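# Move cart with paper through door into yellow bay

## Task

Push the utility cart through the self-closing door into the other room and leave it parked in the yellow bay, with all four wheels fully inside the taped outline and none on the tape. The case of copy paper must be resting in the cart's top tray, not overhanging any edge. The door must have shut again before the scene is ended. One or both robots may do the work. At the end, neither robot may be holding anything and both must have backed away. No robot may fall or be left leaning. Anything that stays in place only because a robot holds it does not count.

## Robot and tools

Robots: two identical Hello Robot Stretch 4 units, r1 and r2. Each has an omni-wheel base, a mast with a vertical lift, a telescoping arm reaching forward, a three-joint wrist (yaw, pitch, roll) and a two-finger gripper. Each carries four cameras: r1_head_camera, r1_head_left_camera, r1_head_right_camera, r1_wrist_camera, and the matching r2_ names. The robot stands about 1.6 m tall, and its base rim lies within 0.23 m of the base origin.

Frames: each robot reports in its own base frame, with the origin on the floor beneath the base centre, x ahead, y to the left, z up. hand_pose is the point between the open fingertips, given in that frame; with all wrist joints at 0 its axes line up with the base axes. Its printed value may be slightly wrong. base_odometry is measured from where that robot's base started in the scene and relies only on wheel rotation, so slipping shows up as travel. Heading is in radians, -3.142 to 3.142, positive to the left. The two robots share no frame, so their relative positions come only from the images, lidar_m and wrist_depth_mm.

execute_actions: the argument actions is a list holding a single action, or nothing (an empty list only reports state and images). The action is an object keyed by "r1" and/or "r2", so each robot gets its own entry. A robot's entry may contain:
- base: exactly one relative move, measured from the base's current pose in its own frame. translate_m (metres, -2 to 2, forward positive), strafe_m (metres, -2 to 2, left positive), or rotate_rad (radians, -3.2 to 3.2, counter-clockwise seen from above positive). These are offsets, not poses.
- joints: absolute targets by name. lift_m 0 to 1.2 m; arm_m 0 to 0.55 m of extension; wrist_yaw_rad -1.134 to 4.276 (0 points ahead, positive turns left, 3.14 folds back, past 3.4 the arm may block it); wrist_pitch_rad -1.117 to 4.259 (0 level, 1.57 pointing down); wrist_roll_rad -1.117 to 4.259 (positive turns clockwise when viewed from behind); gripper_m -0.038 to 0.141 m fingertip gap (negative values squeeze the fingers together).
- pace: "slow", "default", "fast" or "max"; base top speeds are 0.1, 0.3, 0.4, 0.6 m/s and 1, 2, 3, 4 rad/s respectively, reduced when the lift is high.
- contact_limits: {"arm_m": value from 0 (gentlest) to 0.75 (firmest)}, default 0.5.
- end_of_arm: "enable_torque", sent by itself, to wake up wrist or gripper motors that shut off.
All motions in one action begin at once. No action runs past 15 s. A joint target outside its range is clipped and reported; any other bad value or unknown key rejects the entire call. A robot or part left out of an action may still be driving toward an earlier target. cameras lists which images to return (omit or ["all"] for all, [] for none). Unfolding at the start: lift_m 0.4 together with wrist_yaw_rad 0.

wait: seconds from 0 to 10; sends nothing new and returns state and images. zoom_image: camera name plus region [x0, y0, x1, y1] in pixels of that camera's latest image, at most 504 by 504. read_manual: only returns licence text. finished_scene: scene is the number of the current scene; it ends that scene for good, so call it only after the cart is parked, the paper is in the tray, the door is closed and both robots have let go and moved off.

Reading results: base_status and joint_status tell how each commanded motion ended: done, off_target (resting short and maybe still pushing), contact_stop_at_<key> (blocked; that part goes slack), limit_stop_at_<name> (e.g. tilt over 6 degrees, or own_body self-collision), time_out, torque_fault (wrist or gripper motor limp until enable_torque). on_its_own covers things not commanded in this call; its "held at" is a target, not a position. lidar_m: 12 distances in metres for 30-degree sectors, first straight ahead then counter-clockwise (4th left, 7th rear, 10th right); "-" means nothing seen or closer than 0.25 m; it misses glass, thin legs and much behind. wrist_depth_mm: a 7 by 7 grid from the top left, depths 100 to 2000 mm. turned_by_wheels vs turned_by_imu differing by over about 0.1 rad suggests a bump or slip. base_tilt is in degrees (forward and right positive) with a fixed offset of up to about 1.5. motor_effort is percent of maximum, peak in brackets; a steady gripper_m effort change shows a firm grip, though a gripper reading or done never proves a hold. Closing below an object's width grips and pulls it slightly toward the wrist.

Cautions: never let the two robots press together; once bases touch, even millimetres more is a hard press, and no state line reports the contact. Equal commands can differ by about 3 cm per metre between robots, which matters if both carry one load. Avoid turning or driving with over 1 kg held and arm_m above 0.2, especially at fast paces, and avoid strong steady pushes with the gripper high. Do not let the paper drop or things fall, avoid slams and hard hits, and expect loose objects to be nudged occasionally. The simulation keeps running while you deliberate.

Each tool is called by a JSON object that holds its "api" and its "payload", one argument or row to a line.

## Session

{"api": "execute_actions", "payload": {
  "actions": []
}}

Scene clock: 0.00 s.
r1.base_odometry: x=+0.000 y=+0.000 heading=+0.000 (m, m, rad; r1's odometry frame)
r1.turned_by_wheels: +0.000 (rad since the last result)
r1.turned_by_imu: +0.000 (rad since the last result)
r1.base_tilt: forward=+0.3 right=-0.9 (deg)
r1.lidar_m: 2.47 1.45 1.31 1.28 0.79 0.71 0.72 0.87 1.46 1.49 1.82 3.53
r1.base_status: not commanded
r1.joint_positions: lift_m=+0.163 arm_m=+0.002 wrist_yaw_rad=+3.074 wrist_pitch_rad=+0.000 wrist_roll_rad=+0.008 gripper_m=+0.057
r1.joint_status: not commanded
r1.motor_effort: lift_m=+19 arm_m=-1 wrist_yaw_rad=+0 wrist_pitch_rad=-7 wrist_roll_rad=+0 gripper_m=-3 wheel_0=+0 wheel_1=+0 wheel_2=+0 (%)
r1.hand_pose: x=-0.1089 y=+0.1067 z=+0.3411 quat_wxyz=(+0.034, +0.000, +0.004, +0.999) (m; r1's base frame)
r1.wrist_depth_mm: - 137 891 842 778 741 707 / - 131 878 854 788 750 715 / 108 139 254 854 798 750 699 / 138 175 917 854 809 750 723 / 1078 976 904 866 788 759 723 / 1042 960 891 854 198 759 715 / 768 750 831 - 798 741 715
r2.base_odometry: x=+0.000 y=+0.000 heading=+0.000 (m, m, rad; r2's odometry frame)
r2.turned_by_wheels: +0.000 (rad since the last result)
r2.turned_by_imu: +0.000 (rad since the last result)
r2.base_tilt: forward=+0.6 right=-0.5 (deg)
r2.lidar_m: 1.13 1.10 1.19 1.70 1.88 2.03 2.94 1.83 3.80 2.88 2.82 1.49
r2.base_status: not commanded
r2.joint_positions: lift_m=+0.167 arm_m=-0.001 wrist_yaw_rad=+3.220 wrist_pitch_rad=+0.013 wrist_roll_rad=+0.018 gripper_m=+0.057
r2.joint_status: not commanded
r2.motor_effort: lift_m=+19 arm_m=+0 wrist_yaw_rad=-1 wrist_pitch_rad=-5 wrist_roll_rad=+1 gripper_m=-5 wheel_0=+0 wheel_1=+0 wheel_2=+0 (%)
r2.hand_pose: x=-0.1244 y=+0.0647 z=+0.3413 quat_wxyz=(-0.039, -0.007, +0.009, +0.999) (m; r2's base frame)
r2.wrist_depth_mm: - 137 137 - - - 1983 / - - 136 - - - 1921 / - 112 136 - - - 1921 / 138 137 170 - - - 1921 / 221 - - - - - 1921 / 647 1336 195 1499 211 1576 1576 / 512 831 917 142 917 991 1078
pictures: r1_head_camera, r1_head_left_camera, r1_head_right_camera, r1_wrist_camera, r2_head_camera, r2_head_left_camera, r2_head_right_camera, r2_wrist_camera
Images, in order (width x height): r1_head_camera 420x560, r1_head_left_camera 420x672, r1_head_right_camera 420x672, r1_wrist_camera 616x392, r2_head_camera 420x560, r2_head_left_camera 420x672, r2_head_right_camera 420x672, r2_wrist_camera 616x392.

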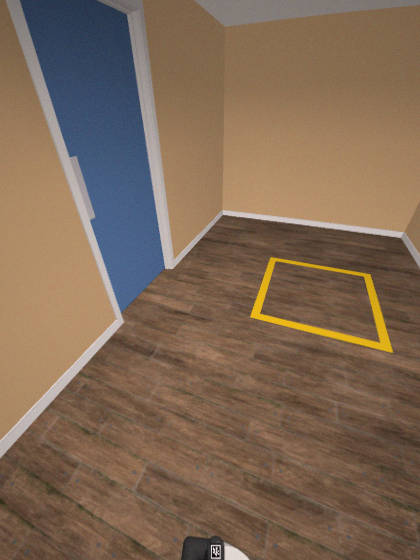

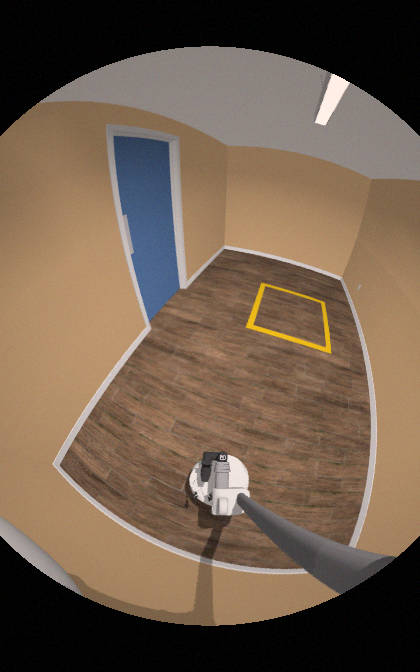

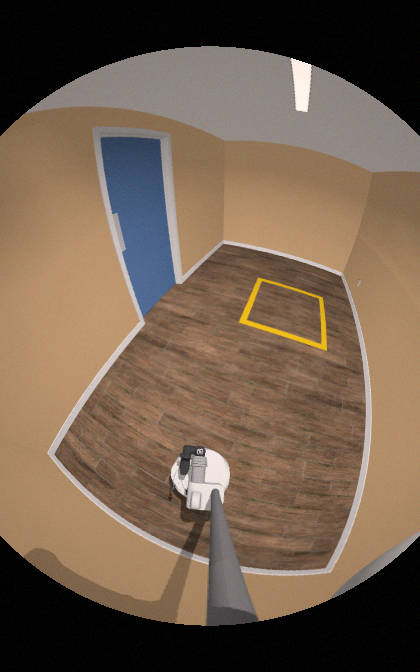

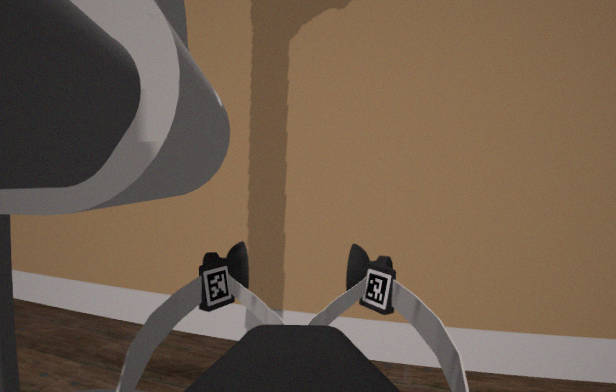

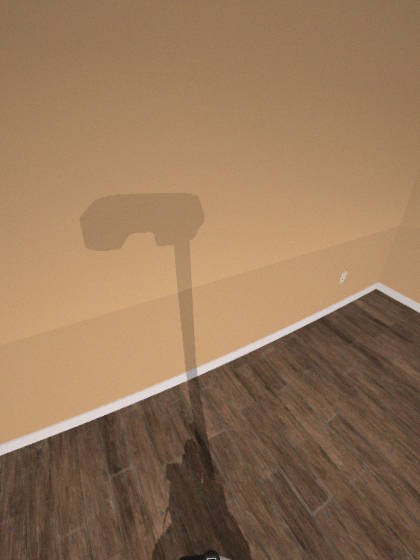

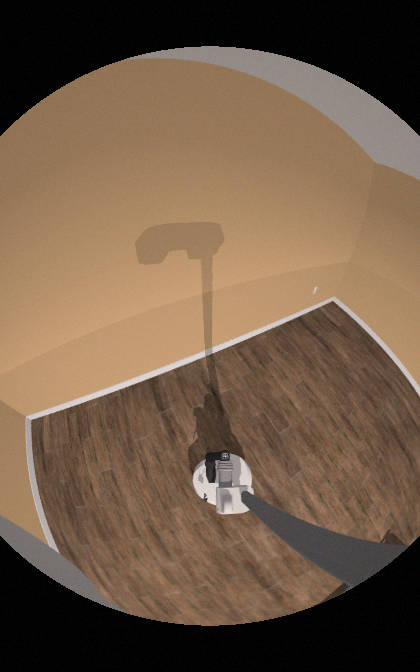

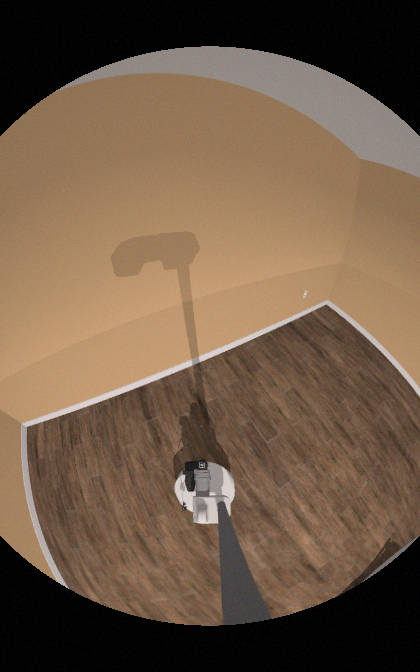

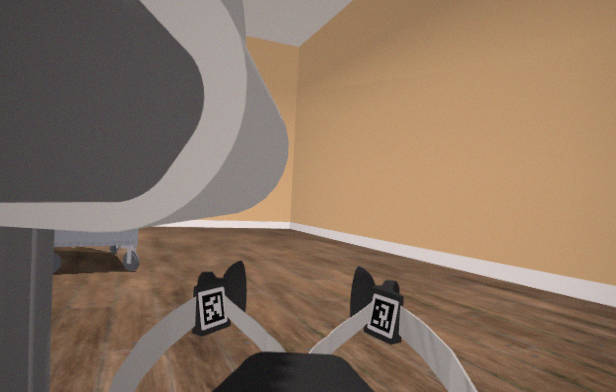

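{"api": "execute_actions", "payload": {
  "actions": [
    {"r1": {"base": {"rotate_rad": 1.245}, "pace": "fast"}, "r2": {"base": {"rotate_rad": 3.0}, "pace": "fast"}}
  ],
  "cameras": ["r1_head_camera", "r2_head_camera", "r2_head_left_camera", "r2_head_right_camera"]
}}

{"api": "execute_actions", "payload": {
  "actions": [
    {"r1": {"base": {"strafe_m": -1.5}, "pace": "fast"}, "r2": {"joints": {"lift_m": 0.4, "wrist_yaw_rad": 0}}}
  ],
  "cameras": ["r1_head_camera", "r1_head_left_camera"]
}}

Scene clock: 31.87 s.
r1.base_odometry: x=+0.000 y=+0.000 heading=+1.245 (m, m, rad; r1's odometry frame)
r1.turned_by_wheels: +1.245 (rad since the last result)
r1.turned_by_imu: +1.247 (rad since the last result)
r1.base_tilt: forward=+0.2 right=-0.9 (deg)
r1.lidar_m: 1.30 1.03 0.74 0.71 0.75 1.03 1.45 1.54 2.15 4.01 1.95 1.34
r1.base_status: done
r1.joint_positions: lift_m=+0.163 arm_m=+0.002 wrist_yaw_rad=+3.074 wrist_pitch_rad=+0.000 wrist_roll_rad=+0.008 gripper_m=+0.057
r1.joint_status: not commanded
r1.motor_effort: lift_m=+19(19) arm_m=+0(1) wrist_yaw_rad=+0(0) wrist_pitch_rad=-6(7) wrist_roll_rad=+0(0) gripper_m=-2(4) wheel_0=+0(9) wheel_1=+2(9) wheel_2=+2(7) (%)
r1.hand_pose: x=-0.1089 y=+0.1067 z=+0.3411 quat_wxyz=(+0.034, +0.000, +0.004, +0.999) (m; r1's base frame)
r1.wrist_depth_mm: - 137 1576 1618 1618 1182 866 / - 132 1618 1618 1618 1160 842 / 108 139 254 1661 1661 1205 831 / 137 174 1618 1618 1618 1205 831 / 1576 1576 1618 1618 1618 1182 820 / 1060 1098 960 1138 198 1042 831 / 759 741 831 - 842 788 768
r2.base_odometry: x=+0.000 y=+0.000 heading=+3.000 (m, m, rad; r2's odometry frame)
r2.turned_by_wheels: +3.000 (rad since the last result)
r2.turned_by_imu: +3.016 (rad since the last result)
r2.base_tilt: forward=+0.6 right=-0.7 (deg)
r2.lidar_m: 2.51 1.84 1.83 3.01 2.83 1.72 1.19 1.08 1.14 1.50 1.86 1.94
r2.base_status: done
r2.joint_positions: lift_m=+0.167 arm_m=-0.001 wrist_yaw_rad=+3.219 wrist_pitch_rad=+0.013 wrist_roll_rad=+0.018 gripper_m=+0.057
r2.joint_status: not commanded
r2.motor_effort: lift_m=+19(19) arm_m=+0(0) wrist_yaw_rad=-1(0) wrist_pitch_rad=-6(5) wrist_roll_rad=+1(2) gripper_m=-3(3) wheel_0=+0(9) wheel_1=+0(6) wheel_2=+1(14) (%)
r2.hand_pose: x=-0.1243 y=+0.0647 z=+0.3413 quat_wxyz=(-0.039, -0.007, +0.009, +0.999) (m; r2's base frame)
r2.wrist_depth_mm: - 137 137 1499 1863 - - / - - 137 1464 1756 - - / - 112 137 1499 1808 - - / 139 137 170 1576 1756 - - / 222 1182 1366 1576 1756 - - / 647 1160 196 1430 211 1618 1618 / 517 820 917 141 917 991 1078
pictures: r1_head_camera, r2_head_camera, r2_head_left_camera, r2_head_right_camera
Images, in order (width x height): r1_head_camera 420x560, r2_head_camera 420x560, r2_head_left_camera 420x672, r2_head_right_camera 420x672.

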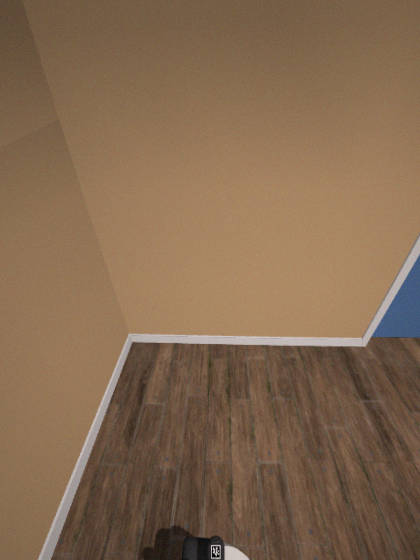

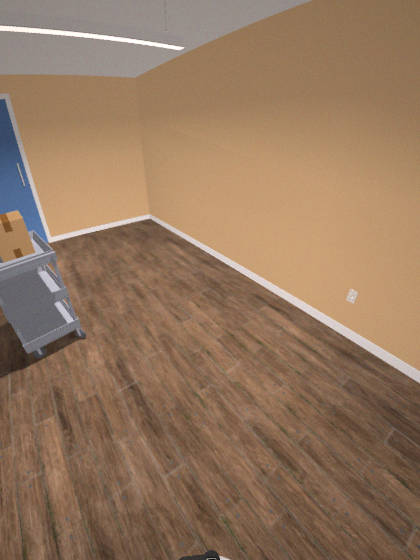

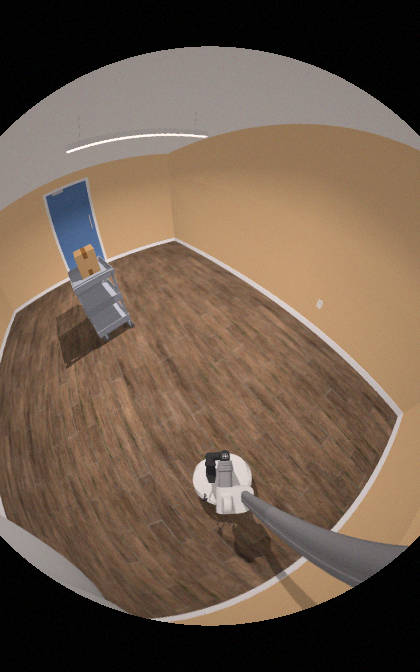

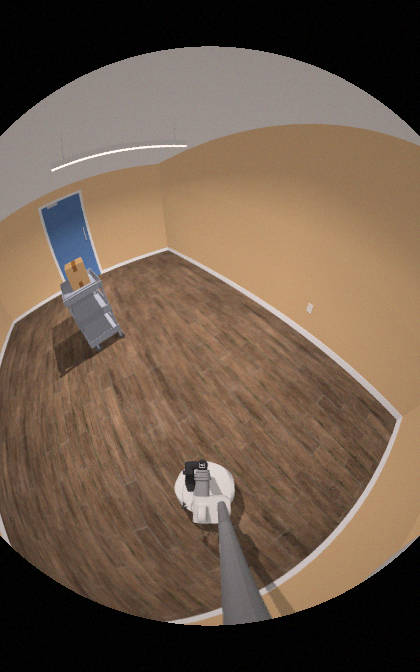

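Scene clock: 36.77 s.
r1.base_odometry: x=+1.421 y=-0.479 heading=+1.245 (m, m, rad; r1's odometry frame)
r1.turned_by_wheels: +0.000 (rad since the last result)
r1.turned_by_imu: -0.003 (rad since the last result)
r1.base_tilt: forward=+0.2 right=-0.7 (deg)
r1.lidar_m: 1.31 1.34 1.87 2.18 2.08 1.55 1.48 1.57 2.19 2.53 1.80 1.39
r1.base_status: done
r1.joint_positions: lift_m=+0.163 arm_m=+0.002 wrist_yaw_rad=+3.074 wrist_pitch_rad=+0.000 wrist_roll_rad=+0.008 gripper_m=+0.057
r1.joint_status: not commanded
r1.motor_effort: lift_m=+18(19) arm_m=+0(0) wrist_yaw_rad=-1(0) wrist_pitch_rad=-5(7) wrist_roll_rad=+0(0) gripper_m=-6(5) wheel_0=-1(13) wheel_1=+0(9) wheel_2=+2(1) (%)
r1.hand_pose: x=-0.1089 y=+0.1067 z=+0.3411 quat_wxyz=(+0.034, +0.000, +0.004, +0.999) (m; r1's base frame)
r1.wrist_depth_mm: - 137 1618 1618 1661 1756 1708 / - 131 1576 1661 1708 1661 1756 / 108 139 254 1661 1661 1708 1708 / 137 175 1618 1661 1756 1756 1708 / 1576 1618 1708 1661 1708 1708 1756 / 1060 1098 960 1160 198 1182 1138 / 768 732 831 - 831 768 820
r2.base_odometry: x=+0.000 y=+0.000 heading=+3.000 (m, m, rad; r2's odometry frame)
r2.turned_by_wheels: +0.000 (rad since the last result)
r2.turned_by_imu: +0.002 (rad since the last result)
r2.base_tilt: forward=+0.6 right=-0.8 (deg)
r2.lidar_m: 2.52 1.84 1.85 2.98 2.78 1.74 1.19 1.09 1.13 1.47 1.87 1.93
r2.base_status: not commanded
r2.joint_positions: lift_m=+0.400 arm_m=-0.001 wrist_yaw_rad=+0.000 wrist_pitch_rad=+0.013 wrist_roll_rad=+0.018 gripper_m=+0.057
r2.joint_status: all done
r2.motor_effort: lift_m=+21(25) arm_m=+0(0) wrist_yaw_rad=-1(5) wrist_pitch_rad=-6(6) wrist_roll_rad=+1(0) gripper_m=-6(3) wheel_0=+0(0) wheel_1=+0(0) wheel_2=+1(1) (%)
r2.hand_pose: x=+0.4586 y=-0.0873 z=+0.5742 quat_wxyz=(+1.000, +0.009, +0.007, +0.000) (m; r2's base frame)
r2.wrist_depth_mm: - - - - - 1863 1537 / - - - - - 1921 1576 / - - - - - 1863 1576 / - - - - - 1921 1537 / - - - - - 1863 1537 / - - 195 - 211 1808 1537 / 1397 1308 1464 142 1464 1618 1464
pictures: r1_head_camera, r1_head_left_camera
Images, in order (width x height): r1_head_camera 420x560, r1_head_left_camera 420x672.

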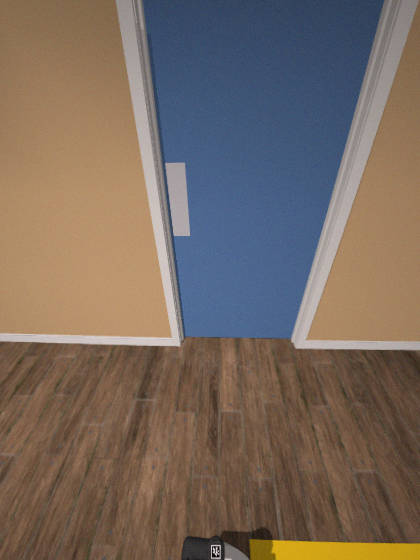

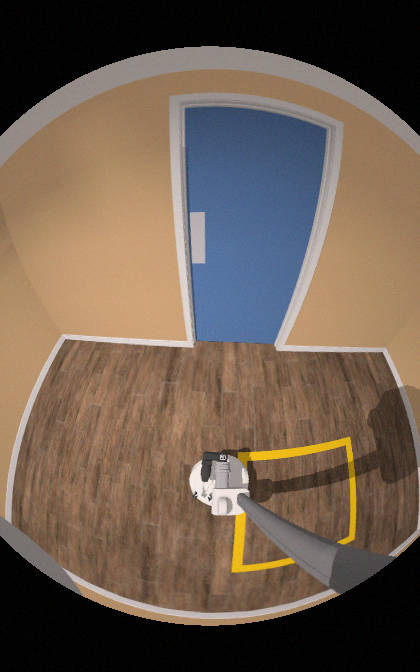

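{"api": "execute_actions", "payload": {
  "actions": [
    {"r1": {"base": {"strafe_m": -0.1}}, "r2": {"base": {"rotate_rad": 0.665}, "joints": {"lift_m": 0.31, "wrist_roll_rad": 1.57, "gripper_m": 0.141}, "pace": "fast"}}
  ],
  "cameras": ["r2_head_camera"]
}}

{"api": "execute_actions", "payload": {
  "actions": [
    {"r1": {"base": {"translate_m": 1.0}, "pace": "fast"}, "r2": {"base": {"strafe_m": -0.45}, "pace": "fast"}}
  ],
  "cameras": ["r1_head_camera", "r2_head_camera"]
}}

Scene clock: 57.90 s.
r1.base_odometry: x=+1.516 y=-0.511 heading=+1.246 (m, m, rad; r1's odometry frame)
r1.turned_by_wheels: +0.000 (rad since the last result)
r1.turned_by_imu: -0.001 (rad since the last result)
r1.base_tilt: forward=+0.3 right=-0.8 (deg)
r1.lidar_m: 1.36 1.33 1.87 2.30 2.11 1.56 1.48 1.58 2.21 2.43 1.80 1.37
r1.base_status: done
r1.joint_positions: lift_m=+0.163 arm_m=+0.002 wrist_yaw_rad=+3.074 wrist_pitch_rad=+0.000 wrist_roll_rad=+0.008 gripper_m=+0.057
r1.joint_status: not commanded
r1.motor_effort: lift_m=+19(19) arm_m=-1(0) wrist_yaw_rad=-1(0) wrist_pitch_rad=-5(6) wrist_roll_rad=+0(0) gripper_m=-1(3) wheel_0=+0(7) wheel_1=+0(6) wheel_2=+2(1) (%)
r1.hand_pose: x=-0.1089 y=+0.1067 z=+0.3411 quat_wxyz=(+0.034, +0.000, +0.004, +0.999) (m; r1's base frame)
r1.wrist_depth_mm: - 138 1618 1661 1618 1661 1708 / - 131 1576 1618 1661 1661 1756 / 108 139 254 1618 1661 1756 1708 / 138 175 1618 1618 1708 1708 1708 / 1537 1618 1618 1661 1708 1756 1756 / 1060 1098 946 1160 198 1160 1160 / 778 732 820 - 842 788 831
r2.base_odometry: x=+0.000 y=+0.000 heading=-2.618 (m, m, rad; r2's odometry frame)
r2.turned_by_wheels: +0.665 (rad since the last result)
r2.turned_by_imu: +0.670 (rad since the last result)
r2.base_tilt: forward=+0.5 right=-0.7 (deg)
r2.lidar_m: 1.84 3.77 2.88 2.80 1.48 1.14 1.09 1.19 1.73 1.90 2.00 2.90
r2.base_status: done
r2.joint_positions: lift_m=+0.310 arm_m=-0.001 wrist_yaw_rad=+0.000 wrist_pitch_rad=+0.013 wrist_roll_rad=+1.570 gripper_m=+0.141
r2.joint_status: all done
r2.motor_effort: lift_m=+17(22) arm_m=+0(0) wrist_yaw_rad=+0(2) wrist_pitch_rad=-6(6) wrist_roll_rad=+0(6) gripper_m=-2(4) wheel_0=+0(7) wheel_1=+1(6) wheel_2=+1(9) (%)
r2.hand_pose: x=+0.4585 y=-0.0874 z=+0.4846 quat_wxyz=(+0.708, +0.707, +0.005, -0.005) (m; r2's base frame)
r2.wrist_depth_mm: - - - - - 1098 759 / - - - - - 1060 741 / - - - - - 1025 741 / - - - - 1808 1025 723 / - - 1983 - 1756 991 715 / - 204 1708 - 1537 809 715 / - - - 141 1808 904 683
pictures: r2_head_camera
Images, in order (width x height): r2_head_camera 420x560.

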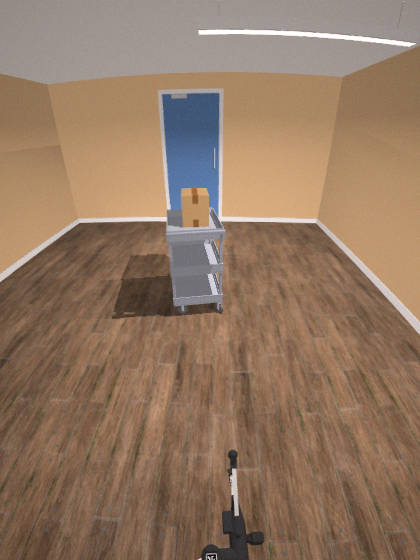

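Scene clock: 61.77 s.
r1.base_odometry: x=+1.835 y=+0.436 heading=+1.246 (m, m, rad; r1's odometry frame)
r1.turned_by_wheels: +0.000 (rad since the last result)
r1.turned_by_imu: +0.002 (rad since the last result)
r1.base_tilt: forward=+0.2 right=-0.8 (deg)
r1.lidar_m: 0.36 0.38 0.47 1.29 2.41 2.59 2.50 2.64 2.52 1.11 0.52 0.37
r1.base_status: done
r1.joint_positions: lift_m=+0.163 arm_m=+0.002 wrist_yaw_rad=+3.074 wrist_pitch_rad=+0.000 wrist_roll_rad=+0.008 gripper_m=+0.057
r1.joint_status: not commanded
r1.motor_effort: lift_m=+19(19) arm_m=+0(0) wrist_yaw_rad=+0(0) wrist_pitch_rad=-7(7) wrist_roll_rad=+0(0) gripper_m=-3(2) wheel_0=+0(10) wheel_1=+0(7) wheel_2=+0(12) (%)
r1.hand_pose: x=-0.1089 y=+0.1067 z=+0.3411 quat_wxyz=(+0.034, +0.000, +0.004, +0.999) (m; r1's base frame)
r1.wrist_depth_mm: - 137 - - - - - / - 131 - - - - - / 108 139 254 - - - - / 138 175 - - - - - / 1863 1921 1983 - - - - / 1060 1098 946 1160 198 1182 1160 / 768 732 820 - 842 788 820
r2.base_odometry: x=-0.225 y=+0.390 heading=-2.618 (m, m, rad; r2's odometry frame)
r2.turned_by_wheels: +0.000 (rad since the last result)
r2.turned_by_imu: +0.001 (rad since the last result)
r2.base_tilt: forward=+0.5 right=-0.7 (deg)
r2.lidar_m: 1.87 1.92 3.31 3.26 1.55 1.17 1.12 1.21 1.49 1.41 1.55 2.25
r2.base_status: done
r2.joint_positions: lift_m=+0.310 arm_m=-0.001 wrist_yaw_rad=+0.000 wrist_pitch_rad=+0.013 wrist_roll_rad=+1.570 gripper_m=+0.141
r2.joint_status: not commanded
r2.motor_effort: lift_m=+18(18) arm_m=+0(0) wrist_yaw_rad=-2(0) wrist_pitch_rad=-5(6) wrist_roll_rad=+1(0) gripper_m=+0(2) wheel_0=-1(11) wheel_1=+2(11) wheel_2=+0(2) (%)
r2.hand_pose: x=+0.4585 y=-0.0874 z=+0.4845 quat_wxyz=(+0.708, +0.707, +0.005, -0.005) (m; r2's base frame)
r2.wrist_depth_mm: - - - - - 1098 759 / - - - - - 1078 750 / - - - - - 1042 741 / - - - - 1983 1042 723 / - - - - 1983 1025 715 / - 204 1983 - 1499 809 707 / - - - 141 1808 891 691
pictures: r1_head_camera, r2_head_camera
Images, in order (width x height): r1_head_camera 420x560, r2_head_camera 420x560.

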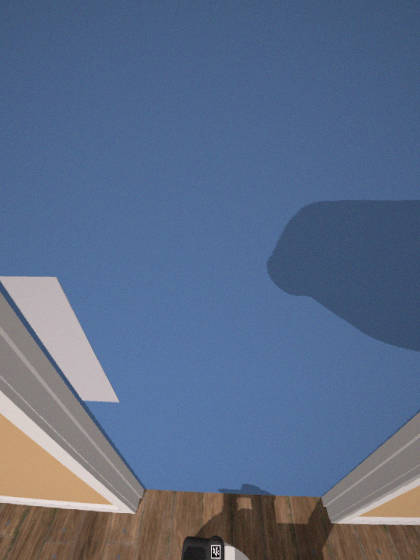

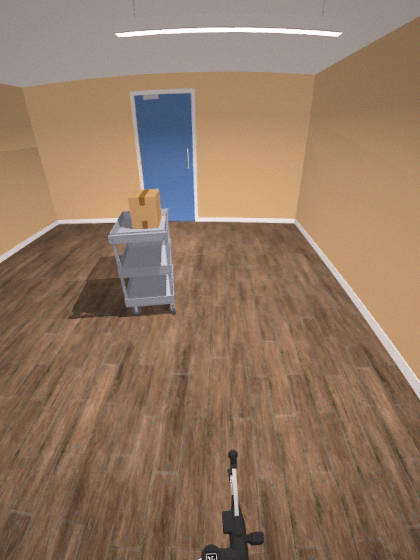

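{"api": "execute_actions", "payload": {
  "actions": [
    {"r1": {"base": {"translate_m": 0.55}, "pace": "slow"}, "r2": {"base": {"translate_m": 2.0}, "pace": "fast"}}
  ],
  "cameras": ["r1_head_camera", "r1_head_right_camera", "r2_head_camera", "r2_head_left_camera"]
}}

Scene clock: 76.87 s.
r1.base_odometry: x=+2.011 y=+0.957 heading=+1.245 (m, m, rad; r1's odometry frame)
r1.turned_by_wheels: +0.000 (rad since the last result)
r1.turned_by_imu: +0.001 (rad since the last result)
r1.base_tilt: forward=+0.0 right=-0.9 (deg)
r1.lidar_m: 0.25 0.35 2.38 0.37 0.36 3.14 3.05 3.19 0.49 0.25 0.25 -
r1.base_status: done
r1.joint_positions: lift_m=+0.163 arm_m=+0.002 wrist_yaw_rad=+3.074 wrist_pitch_rad=+0.000 wrist_roll_rad=+0.008 gripper_m=+0.057
r1.joint_status: not commanded
r1.motor_effort: lift_m=+19(19) arm_m=-1(1) wrist_yaw_rad=-1(1) wrist_pitch_rad=-7(7) wrist_roll_rad=+0(0) gripper_m=-5(3) wheel_0=+14(19) wheel_1=+0(14) wheel_2=-15(21) (%)
r1.hand_pose: x=-0.1089 y=+0.1067 z=+0.3411 quat_wxyz=(+0.034, +0.000, +0.004, +0.999) (m; r1's base frame)
r1.wrist_depth_mm: - 138 - - - - - / - 131 - - - - - / 108 139 253 - - - - / 137 174 - - - - - / 1921 1983 - - - - 976 / 1078 1098 946 1160 198 1182 384 / 778 750 820 - 854 788 368
r2.base_odometry: x=-1.957 y=-0.610 heading=-2.618 (m, m, rad; r2's odometry frame)
r2.turned_by_wheels: +0.000 (rad since the last result)
r2.turned_by_imu: -0.002 (rad since the last result)
r2.base_tilt: forward=+0.4 right=-0.8 (deg)
r2.lidar_m: 2.13 0.45 0.28 0.25 0.28 3.20 3.14 2.10 1.60 1.57 1.69 2.43
r2.base_status: done
r2.joint_positions: lift_m=+0.310 arm_m=-0.001 wrist_yaw_rad=+0.000 wrist_pitch_rad=+0.013 wrist_roll_rad=+1.570 gripper_m=+0.141
r2.joint_status: not commanded
r2.motor_effort: lift_m=+18(18) arm_m=+0(0) wrist_yaw_rad=+0(1) wrist_pitch_rad=-5(7) wrist_roll_rad=+0(0) gripper_m=-3(1) wheel_0=-2(7) wheel_1=-2(5) wheel_2=+2(13) (%)
r2.hand_pose: x=+0.4585 y=-0.0874 z=+0.4845 quat_wxyz=(+0.708, +0.707, +0.005, -0.005) (m; r2's base frame)
r2.wrist_depth_mm: - - - - - 1078 750 / - - - - - 1060 741 / - - - - - 1060 723 / - - - - - 1025 723 / - - - - 1983 1008 715 / - 204 - - 1499 820 699 / - - - 140 1808 878 683
pictures: r1_head_camera, r1_head_right_camera, r2_head_camera, r2_head_left_camera
Images, in order (width x height): r1_head_camera 420x560, r1_head_right_camera 420x672, r2_head_camera 420x560, r2_head_left_camera 420x672.

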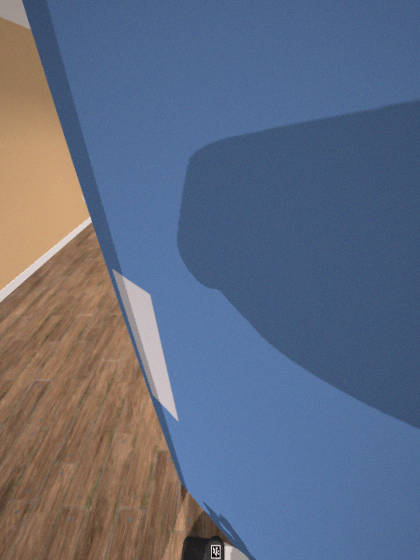

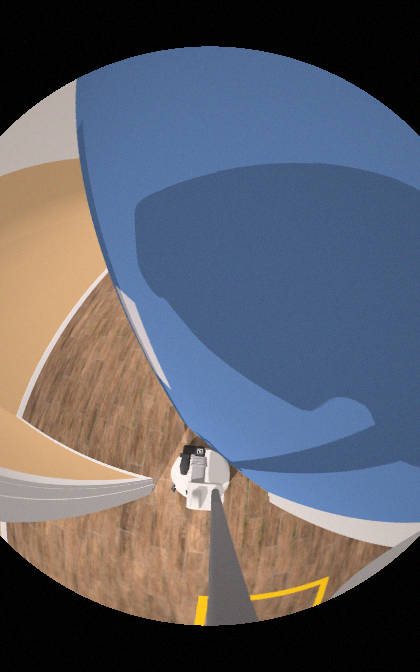

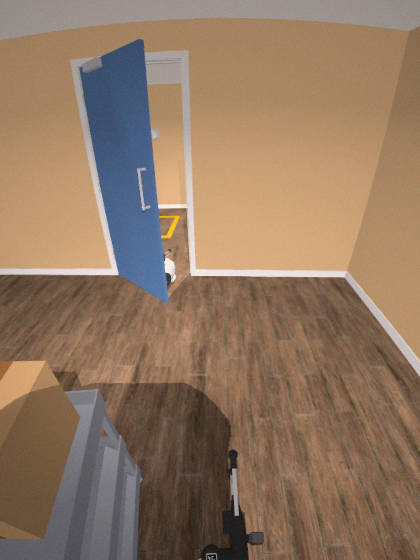

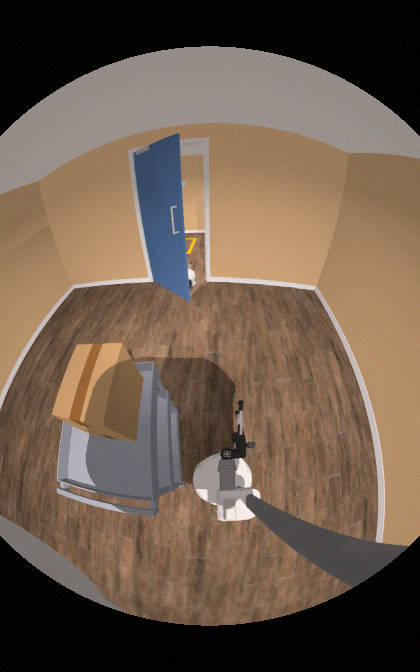

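{"api": "execute_actions", "payload": {
  "actions": [
    {"r1": {"base": {"translate_m": 0.55}, "pace": "slow"}, "r2": {"base": {"strafe_m": -0.15}}}
  ],
  "cameras": ["r1_head_right_camera", "r2_head_left_camera"]
}}

Scene clock: 89.83 s.
r1.base_odometry: x=+2.186 y=+1.478 heading=+1.245 (m, m, rad; r1's odometry frame)
r1.turned_by_wheels: +0.000 (rad since the last result)
r1.turned_by_imu: -0.001 (rad since the last result)
r1.base_tilt: forward=+0.1 right=-0.6 (deg)
r1.lidar_m: 1.46 1.77 2.35 2.25 0.90 0.74 3.67 0.52 0.25 0.25 2.75 3.57
r1.base_status: done
r1.joint_positions: lift_m=+0.163 arm_m=+0.002 wrist_yaw_rad=+3.074 wrist_pitch_rad=+0.000 wrist_roll_rad=+0.008 gripper_m=+0.057
r1.joint_status: not commanded
r1.motor_effort: lift_m=+19(19) arm_m=-1(1) wrist_yaw_rad=+0(1) wrist_pitch_rad=-8(6) wrist_roll_rad=+0(0) gripper_m=-5(5) wheel_0=+9(16) wheel_1=-4(5) wheel_2=-7(20) (%)
r1.hand_pose: x=-0.1089 y=+0.1067 z=+0.3411 quat_wxyz=(+0.034, +0.000, +0.004, +0.999) (m; r1's base frame)
r1.wrist_depth_mm: - 137 - - - 788 809 / - 131 - - - 798 809 / 108 139 253 - 878 798 820 / 137 175 - - 854 820 842 / 1921 1983 1983 - 798 820 831 / 1042 1078 946 1182 198 820 820 / 778 741 831 - 809 788 820
r2.base_odometry: x=-2.032 y=-0.481 heading=-2.618 (m, m, rad; r2's odometry frame)
r2.turned_by_wheels: +0.000 (rad since the last result)
r2.turned_by_imu: +0.003 (rad since the last result)
r2.base_tilt: forward=+0.5 right=-0.8 (deg)
r2.lidar_m: 2.00 0.68 0.44 0.37 0.44 3.22 3.16 1.91 1.46 1.39 1.50 2.21
r2.base_status: done
r2.joint_positions: lift_m=+0.310 arm_m=-0.001 wrist_yaw_rad=+0.000 wrist_pitch_rad=+0.013 wrist_roll_rad=+1.570 gripper_m=+0.141
r2.joint_status: not commanded
r2.motor_effort: lift_m=+18(18) arm_m=+0(0) wrist_yaw_rad=+0(1) wrist_pitch_rad=-5(5) wrist_roll_rad=+2(1) gripper_m=-2(2) wheel_0=-1(8) wheel_1=+0(11) wheel_2=+0(2) (%)
r2.hand_pose: x=+0.4585 y=-0.0874 z=+0.4845 quat_wxyz=(+0.708, +0.707, +0.005, -0.005) (m; r2's base frame)
r2.wrist_depth_mm: - - - - - 1078 750 / - - - - - 1098 741 / - - - - - 1042 741 / - - - - - 1042 715 / - - - - 1921 1008 707 / - 204 - - 1499 820 699 / 1921 - - 141 1661 891 683
pictures: r1_head_right_camera, r2_head_left_camera
Images, in order (width x height): r1_head_right_camera 420x672, r2_head_left_camera 420x672.

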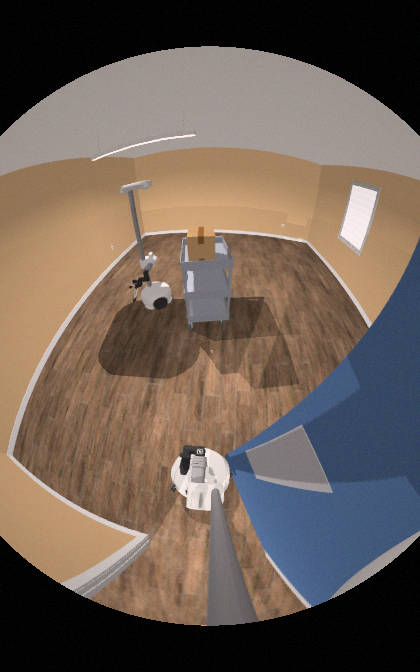

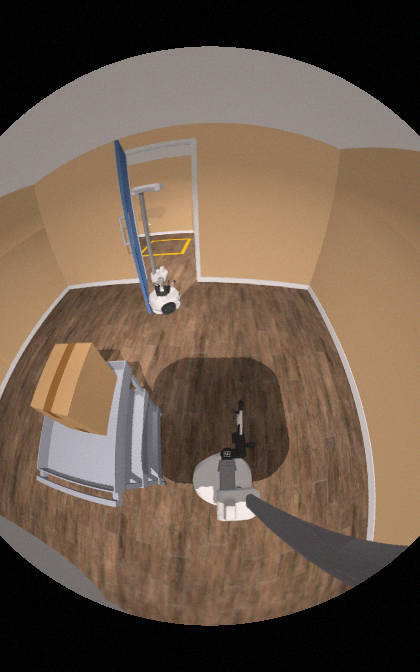

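{"api": "execute_actions", "payload": {
  "actions": [
    {"r1": {"base": {"strafe_m": -0.32}, "pace": "slow"}, "r2": {"base": {"translate_m": 1.15}, "pace": "fast"}}
  ],
  "cameras": ["r1_head_right_camera", "r2_head_left_camera"]
}}

{"api": "execute_actions", "payload": {
  "actions": [
    {"r1": {"base": {"translate_m": 0.12}, "pace": "slow"}, "r2": {"base": {"rotate_rad": -3.14}, "pace": "fast"}}
  ],
  "cameras": ["r1_head_right_camera", "r2_head_camera", "r2_head_right_camera"]
}}

Scene clock: 100.33 s.
r1.base_odometry: x=+2.489 y=+1.376 heading=+1.245 (m, m, rad; r1's odometry frame)
r1.turned_by_wheels: +0.000 (rad since the last result)
r1.turned_by_imu: -0.001 (rad since the last result)
r1.base_tilt: forward=+0.1 right=-0.7 (deg)
r1.lidar_m: 1.52 1.21 1.11 2.41 0.94 0.96 3.68 0.26 0.25 - 0.25 0.28
r1.base_status: done
r1.joint_positions: lift_m=+0.163 arm_m=+0.002 wrist_yaw_rad=+3.074 wrist_pitch_rad=+0.000 wrist_roll_rad=+0.008 gripper_m=+0.057
r1.joint_status: not commanded
r1.motor_effort: lift_m=+19(19) arm_m=-1(1) wrist_yaw_rad=-1(1) wrist_pitch_rad=-7(5) wrist_roll_rad=+0(0) gripper_m=-3(2) wheel_0=+6(13) wheel_1=-7(11) wheel_2=+2(6) (%)
r1.hand_pose: x=-0.1089 y=+0.1067 z=+0.3411 quat_wxyz=(+0.034, +0.000, +0.004, +0.999) (m; r1's base frame)
r1.wrist_depth_mm: - 137 - - - - 798 / - 131 - - - - 820 / 108 139 254 - - - 831 / 138 175 - - - - 831 / 449 699 1983 - - 1863 842 / 452 640 960 1160 198 1078 854 / 445 585 831 - 854 778 831
r2.base_odometry: x=-3.028 y=-1.055 heading=-2.618 (m, m, rad; r2's odometry frame)
r2.turned_by_wheels: +0.000 (rad since the last result)
r2.turned_by_imu: -0.001 (rad since the last result)
r2.base_tilt: forward=+0.5 right=-0.6 (deg)
r2.lidar_m: 1.47 1.14 1.10 3.21 0.87 0.75 - 2.03 1.55 1.50 1.59 1.52
r2.base_status: done
r2.joint_positions: lift_m=+0.310 arm_m=-0.001 wrist_yaw_rad=+0.000 wrist_pitch_rad=+0.013 wrist_roll_rad=+1.570 gripper_m=+0.141
r2.joint_status: not commanded
r2.motor_effort: lift_m=+18(18) arm_m=+0(0) wrist_yaw_rad=-1(1) wrist_pitch_rad=-6(5) wrist_roll_rad=+1(1) gripper_m=-3(2) wheel_0=-1(7) wheel_1=+0(8) wheel_2=+3(14) (%)
r2.hand_pose: x=+0.4585 y=-0.0874 z=+0.4845 quat_wxyz=(+0.708, +0.707, +0.005, -0.005) (m; r2's base frame)
r2.wrist_depth_mm: 1281 1255 1255 1281 1255 1078 750 / 1229 1255 1281 1281 1255 1060 732 / 1255 1281 1281 1281 1255 1078 741 / 1255 1281 1281 1281 1281 1060 715 / 1255 1281 1281 1308 1308 1008 707 / 1281 204 1308 1308 1308 809 707 / - - - 141 1576 904 683
pictures: r1_head_right_camera, r2_head_left_camera
Images, in order (width x height): r1_head_right_camera 420x672, r2_head_left_camera 420x672.

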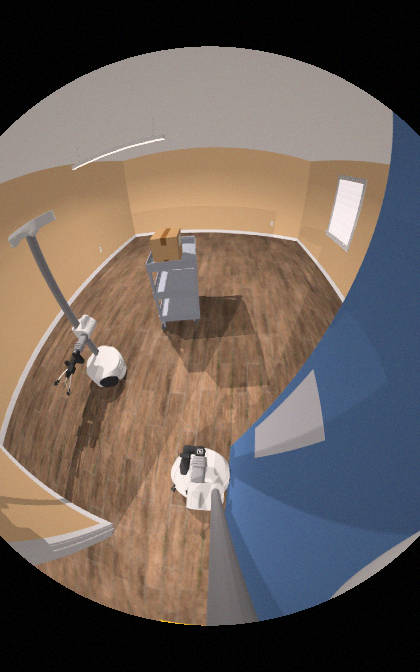

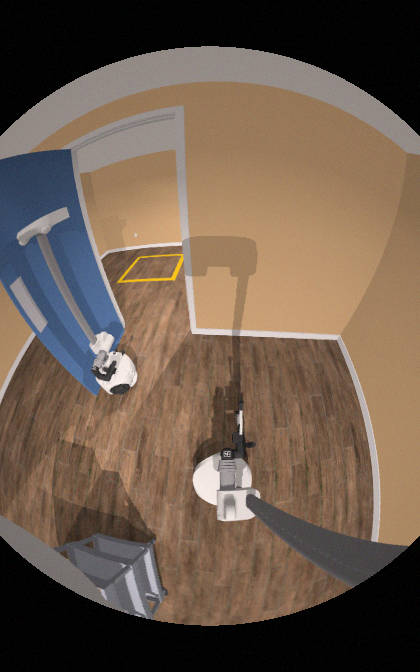

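Scene clock: 102.83 s.
r1.base_odometry: x=+2.527 y=+1.490 heading=+1.245 (m, m, rad; r1's odometry frame)
r1.turned_by_wheels: +0.000 (rad since the last result)
r1.turned_by_imu: +0.000 (rad since the last result)
r1.base_tilt: forward=+0.1 right=-0.8 (deg)
r1.lidar_m: 1.40 1.28 1.05 2.57 1.11 1.01 0.71 0.26 0.25 - 0.25 3.11
r1.base_status: done
r1.joint_positions: lift_m=+0.163 arm_m=+0.002 wrist_yaw_rad=+3.074 wrist_pitch_rad=+0.000 wrist_roll_rad=+0.008 gripper_m=+0.057
r1.joint_status: not commanded
r1.motor_effort: lift_m=+19(19) arm_m=-1(0) wrist_yaw_rad=-1(0) wrist_pitch_rad=-6(7) wrist_roll_rad=+0(0) gripper_m=-3(5) wheel_0=+5(6) wheel_1=-3(6) wheel_2=-4(9) (%)
r1.hand_pose: x=-0.1089 y=+0.1067 z=+0.3411 quat_wxyz=(+0.034, +0.000, +0.004, +0.999) (m; r1's base frame)
r1.wrist_depth_mm: - 137 - - - - 960 / - 131 - - - - 946 / 108 139 254 - - - 946 / 138 174 - - - 1098 960 / 459 707 1983 - - 1060 976 / 455 647 946 1138 198 976 976 / 452 585 842 - 842 788 831
r2.base_odometry: x=-3.028 y=-1.055 heading=+0.525 (m, m, rad; r2's odometry frame)
r2.turned_by_wheels: -3.140 (rad since the last result)
r2.turned_by_imu: -3.155 (rad since the last result)
r2.base_tilt: forward=+0.6 right=-0.9 (deg)
r2.lidar_m: 4.28 2.02 1.55 1.49 1.59 1.51 1.46 1.25 1.05 3.20 0.86 0.78
r2.base_status: done
r2.joint_positions: lift_m=+0.310 arm_m=-0.001 wrist_yaw_rad=+0.000 wrist_pitch_rad=+0.013 wrist_roll_rad=+1.570 gripper_m=+0.141
r2.joint_status: not commanded
r2.motor_effort: lift_m=+19(20) arm_m=+0(0) wrist_yaw_rad=+0(2) wrist_pitch_rad=-5(8) wrist_roll_rad=+0(1) gripper_m=-2(2) wheel_0=+0(8) wheel_1=-1(11) wheel_2=+1(9) (%)
r2.hand_pose: x=+0.4585 y=-0.0874 z=+0.4844 quat_wxyz=(+0.708, +0.707, +0.005, -0.005) (m; r2's base frame)
r2.wrist_depth_mm: - 768 - 759 - 723 741 / - - - 1008 1983 917 741 / - - - - - 1060 741 / - - - - 1983 1025 723 / - - - - 1921 1008 707 / - 204 - - 1537 809 707 / - - - 140 1756 891 683
pictures: r1_head_right_camera, r2_head_camera, r2_head_right_camera
Images, in order (width x height): r1_head_right_camera 420x672, r2_head_camera 420x560, r2_head_right_camera 420x672.

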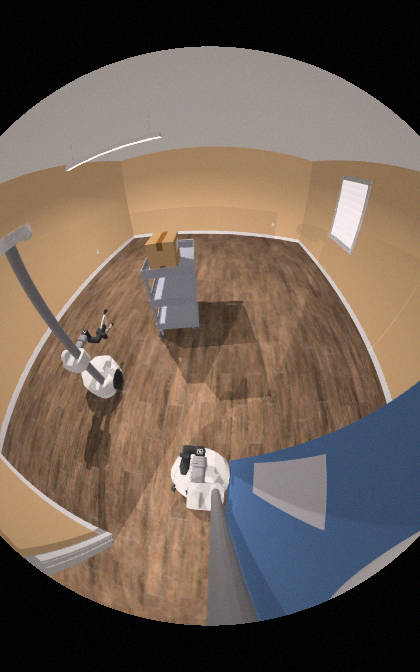

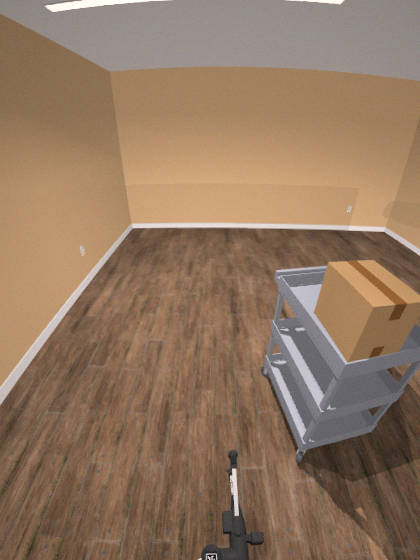

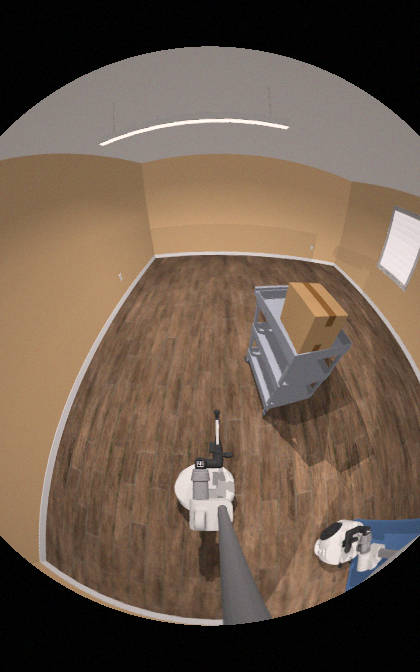

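{"api": "execute_actions", "payload": {
  "actions": [
    {"r1": {"base": {"strafe_m": -0.05}, "pace": "slow"}, "r2": {"base": {"rotate_rad": 0.15}}}
  ],
  "cameras": []
}}

{"api": "execute_actions", "payload": {
  "actions": [
    {"r2": {"base": {"translate_m": -0.2}, "pace": "fast"}}
  ],
  "cameras": []
}}

{"api": "execute_actions", "payload": {
  "actions": [
    {"r2": {"base": {"strafe_m": -0.6}}}
  ],
  "cameras": ["r2_head_camera", "r2_wrist_camera", "r2_head_right_camera"]
}}

Scene clock: 128.63 s.
r1.base_odometry: x=+2.556 y=+1.489 heading=+1.193 (m, m, rad; r1's odometry frame)
r1.turned_by_wheels: -0.052 (rad since the last result)
r1.turned_by_imu: -0.057 (rad since the last result)
r1.base_tilt: forward=+0.2 right=-0.7 (deg)
r1.lidar_m: 1.38 1.38 1.06 2.60 1.16 1.03 0.79 0.28 0.25 - 2.20 2.93
r1.base_status: strafe_m contact_stop (by the wheels' count: -0.027 of -0.050)
r1.joint_positions: lift_m=+0.163 arm_m=+0.002 wrist_yaw_rad=+3.074 wrist_pitch_rad=+0.000 wrist_roll_rad=+0.008 gripper_m=+0.057
r1.joint_status: not commanded
r1.on_its_own: the wheels are slack since a contact_stop
r1.motor_effort: lift_m=+19(19) arm_m=+0(1) wrist_yaw_rad=-1(1) wrist_pitch_rad=-6(8) wrist_roll_rad=+1(0) gripper_m=-5(5) wheel_0=+0(26) wheel_1=+0(36) wheel_2=+0(3) (%)
r1.hand_pose: x=-0.1089 y=+0.1067 z=+0.3411 quat_wxyz=(+0.034, +0.000, +0.004, +0.999) (m; r1's base frame)
r1.wrist_depth_mm: - 137 - - - 1025 1008 / - 131 - - - 1025 1025 / 108 139 254 - - 1008 1008 / 137 174 - - - 1008 1025 / 469 741 1983 - - 1025 1042 / 466 683 946 1118 198 1042 1025 / 466 621 831 - 854 788 831
r2.base_odometry: x=-3.028 y=-1.055 heading=+0.675 (m, m, rad; r2's odometry frame)
r2.turned_by_wheels: +0.150 (rad since the last result)
r2.turned_by_imu: +0.152 (rad since the last result)
r2.base_tilt: forward=+0.5 right=-0.7 (deg)
r2.lidar_m: 3.40 1.83 1.50 1.50 1.71 1.50 1.46 1.06 1.08 3.20 0.77 0.78
r2.base_status: done
r2.joint_positions: lift_m=+0.310 arm_m=-0.001 wrist_yaw_rad=+0.000 wrist_pitch_rad=+0.013 wrist_roll_rad=+1.570 gripper_m=+0.141
r2.joint_status: not commanded
r2.motor_effort: lift_m=+20(19) arm_m=+0(0) wrist_yaw_rad=-1(1) wrist_pitch_rad=-6(7) wrist_roll_rad=+1(1) gripper_m=-3(4) wheel_0=-3(5) wheel_1=-1(3) wheel_2=+0(9) (%)
r2.hand_pose: x=+0.4585 y=-0.0874 z=+0.4844 quat_wxyz=(+0.708, +0.707, +0.005, -0.005) (m; r2's base frame)
r2.wrist_depth_mm: - - - - 1756 946 750 / - - - - - 1060 741 / - - - - - 1042 741 / - - - - - 1042 732 / - - - - 1983 1025 715 / - 204 - - 1499 809 707 / - - - 141 1808 904 691
pictures: none
No camera images: the call's "cameras" was empty. Leave "cameras" out to get every camera's image.

not run: a stop came earlier in this reply.

not run: a stop came earlier in this reply.

Wheels slack; re-engage r1 quickly.

{"api": "execute_actions", "payload": {
  "actions": [
    {"r1": {"base": {"strafe_m": -0.005}, "pace": "slow"}, "r2": {"base": {"translate_m": -0.2}, "pace": "fast"}}
  ],
  "cameras": ["r1_head_right_camera"]
}}

Scene clock: 132.83 s.
r1.base_odometry: x=+2.561 y=+1.488 heading=+1.193 (m, m, rad; r1's odometry frame)
r1.turned_by_wheels: +0.000 (rad since the last result)
r1.turned_by_imu: -0.001 (rad since the last result)
r1.base_tilt: forward=+0.1 right=-0.7 (deg)
r1.lidar_m: 1.38 1.40 0.92 1.07 1.14 1.04 0.77 0.27 0.25 - 2.17 2.91
r1.base_status: done
r1.joint_positions: lift_m=+0.163 arm_m=+0.002 wrist_yaw_rad=+3.074 wrist_pitch_rad=+0.000 wrist_roll_rad=+0.008 gripper_m=+0.057
r1.joint_status: not commanded
r1.motor_effort: lift_m=+19(19) arm_m=-1(0) wrist_yaw_rad=-1(1) wrist_pitch_rad=-7(6) wrist_roll_rad=+0(0) gripper_m=-1(5) wheel_0=+7(10) wheel_1=-7(6) wheel_2=+0(2) (%)
r1.hand_pose: x=-0.1089 y=+0.1067 z=+0.3411 quat_wxyz=(+0.034, +0.000, +0.004, +0.999) (m; r1's base frame)
r1.wrist_depth_mm: - 137 - - - 1025 1008 / - 131 - - - 1008 1008 / 108 139 254 - - 1025 1008 / 137 175 - - - 1025 1025 / 466 741 1983 - - 1025 1025 / 462 668 946 1138 198 1025 1025 / 455 609 820 - 842 778 820
r2.base_odometry: x=-3.185 y=-1.180 heading=+0.675 (m, m, rad; r2's odometry frame)
r2.turned_by_wheels: +0.000 (rad since the last result)
r2.turned_by_imu: +0.002 (rad since the last result)
r2.base_tilt: forward=+0.5 right=-0.7 (deg)
r2.lidar_m: 3.46 1.85 1.56 1.53 1.55 1.29 1.27 1.02 0.93 3.17 0.99 0.92
r2.base_status: done
r2.joint_positions: lift_m=+0.310 arm_m=-0.001 wrist_yaw_rad=+0.000 wrist_pitch_rad=+0.013 wrist_roll_rad=+1.570 gripper_m=+0.141
r2.joint_status: not commanded
r2.motor_effort: lift_m=+19(19) arm_m=+0(0) wrist_yaw_rad=+1(0) wrist_pitch_rad=-6(6) wrist_roll_rad=+2(0) gripper_m=-1(1) wheel_0=+1(6) wheel_1=+2(4) wheel_2=-2(11) (%)
r2.hand_pose: x=+0.4585 y=-0.0874 z=+0.4844 quat_wxyz=(+0.708, +0.707, +0.005, -0.005) (m; r2's base frame)
r2.wrist_depth_mm: - - - - 1138 991 741 / - - - - - 1078 732 / - - - - - 1042 732 / - - - - 1983 1025 723 / - - - - 1983 1025 707 / - 204 - - 1464 809 691 / - - - 140 1756 891 691
pictures: r1_head_right_camera
Images, in order (width x height): r1_head_right_camera 420x672.

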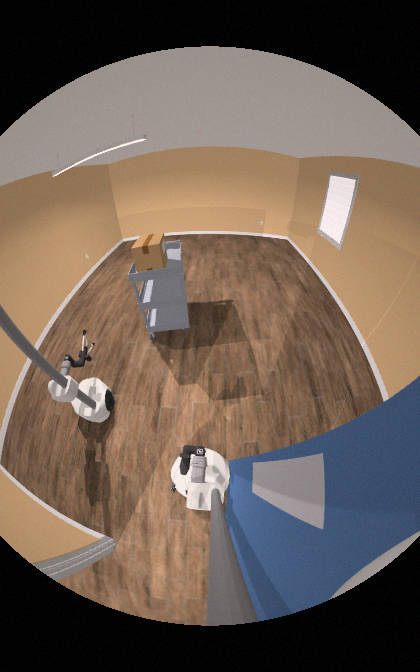

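{"api": "execute_actions", "payload": {
  "actions": [
    {"r2": {"base": {"strafe_m": -0.6}}}
  ],
  "cameras": ["r2_head_camera", "r2_wrist_camera", "r2_head_right_camera"]
}}

Scene clock: 140.53 s.
r1.base_odometry: x=+2.561 y=+1.488 heading=+1.193 (m, m, rad; r1's odometry frame)
r1.turned_by_wheels: +0.000 (rad since the last result)
r1.turned_by_imu: -0.001 (rad since the last result)
r1.base_tilt: forward=+0.1 right=-0.8 (deg)
r1.lidar_m: 1.39 0.54 0.58 2.61 1.16 1.05 0.73 0.28 0.25 - 2.19 2.89
r1.base_status: not commanded
r1.joint_positions: lift_m=+0.163 arm_m=+0.002 wrist_yaw_rad=+3.074 wrist_pitch_rad=+0.000 wrist_roll_rad=+0.008 gripper_m=+0.057
r1.joint_status: not commanded
r1.motor_effort: lift_m=+19(19) arm_m=-1(1) wrist_yaw_rad=+0(1) wrist_pitch_rad=-7(7) wrist_roll_rad=+0(0) gripper_m=-3(2) wheel_0=+7(7) wheel_1=-7(7) wheel_2=+0(0) (%)
r1.hand_pose: x=-0.1089 y=+0.1067 z=+0.3411 quat_wxyz=(+0.034, +0.000, +0.004, +0.999) (m; r1's base frame)
r1.wrist_depth_mm: - 137 - - - 1008 1008 / - 131 - - - 1025 1008 / 108 139 255 - - 1042 1008 / 138 175 - - - 1025 1025 / 466 741 1983 - - 1042 1025 / 462 676 960 1138 198 1008 1025 / 462 609 820 - 842 788 831
r2.base_odometry: x=-2.810 y=-1.649 heading=+0.675 (m, m, rad; r2's odometry frame)
r2.turned_by_wheels: +0.000 (rad since the last result)
r2.turned_by_imu: +0.001 (rad since the last result)
r2.base_tilt: forward=+0.8 right=-0.7 (deg)
r2.lidar_m: 0.69 2.58 2.14 2.14 1.69 1.41 0.61 0.52 2.59 2.58 2.90 0.73
r2.base_status: done
r2.joint_positions: lift_m=+0.310 arm_m=-0.001 wrist_yaw_rad=+0.000 wrist_pitch_rad=+0.013 wrist_roll_rad=+1.570 gripper_m=+0.141
r2.joint_status: not commanded
r2.motor_effort: lift_m=+20(19) arm_m=+0(0) wrist_yaw_rad=+0(0) wrist_pitch_rad=-5(6) wrist_roll_rad=+1(0) gripper_m=-2(0) wheel_0=-1(10) wheel_1=+1(13) wheel_2=-1(2) (%)
r2.hand_pose: x=+0.4585 y=-0.0874 z=+0.4844 quat_wxyz=(+0.708, +0.707, +0.005, -0.005) (m; r2's base frame)
r2.wrist_depth_mm: 484 634 - 496 1708 521 504 / 492 634 - 496 1983 723 504 / 488 654 - 500 - 732 504 / 488 676 - 500 1118 715 508 / 492 627 - 496 1118 699 504 / 492 203 504 500 842 504 508 / - - - 140 1756 854 654
pictures: r2_head_camera, r2_head_right_camera, r2_wrist_camera
Images, in order (width x height): r2_head_camera 420x560, r2_head_right_camera 420x672, r2_wrist_camera 616x392.

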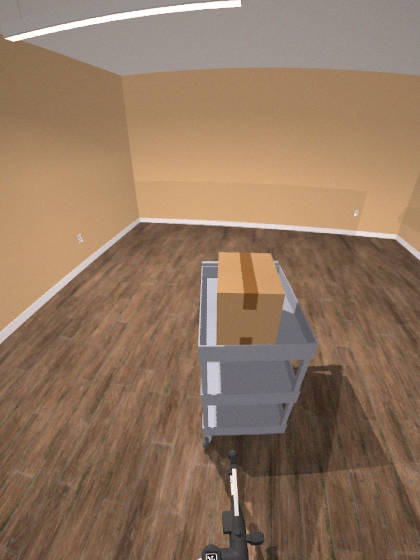

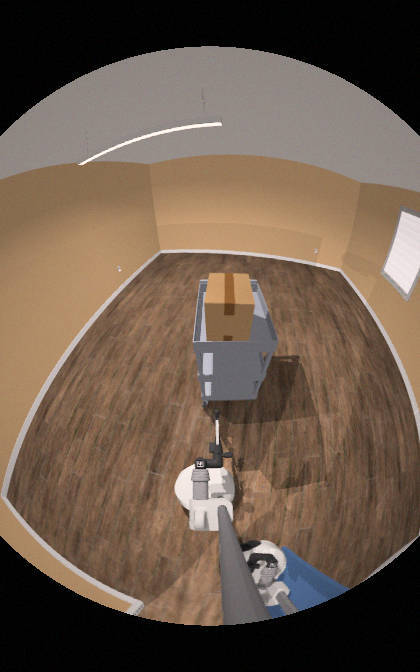

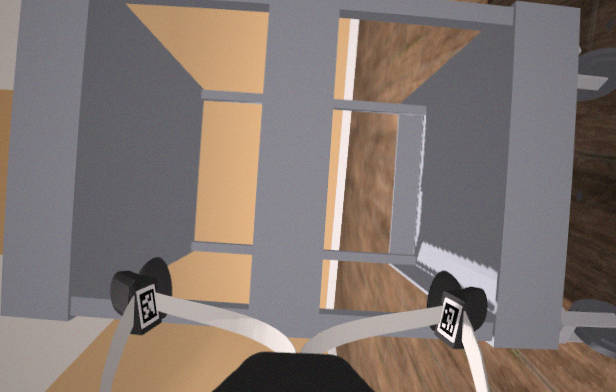

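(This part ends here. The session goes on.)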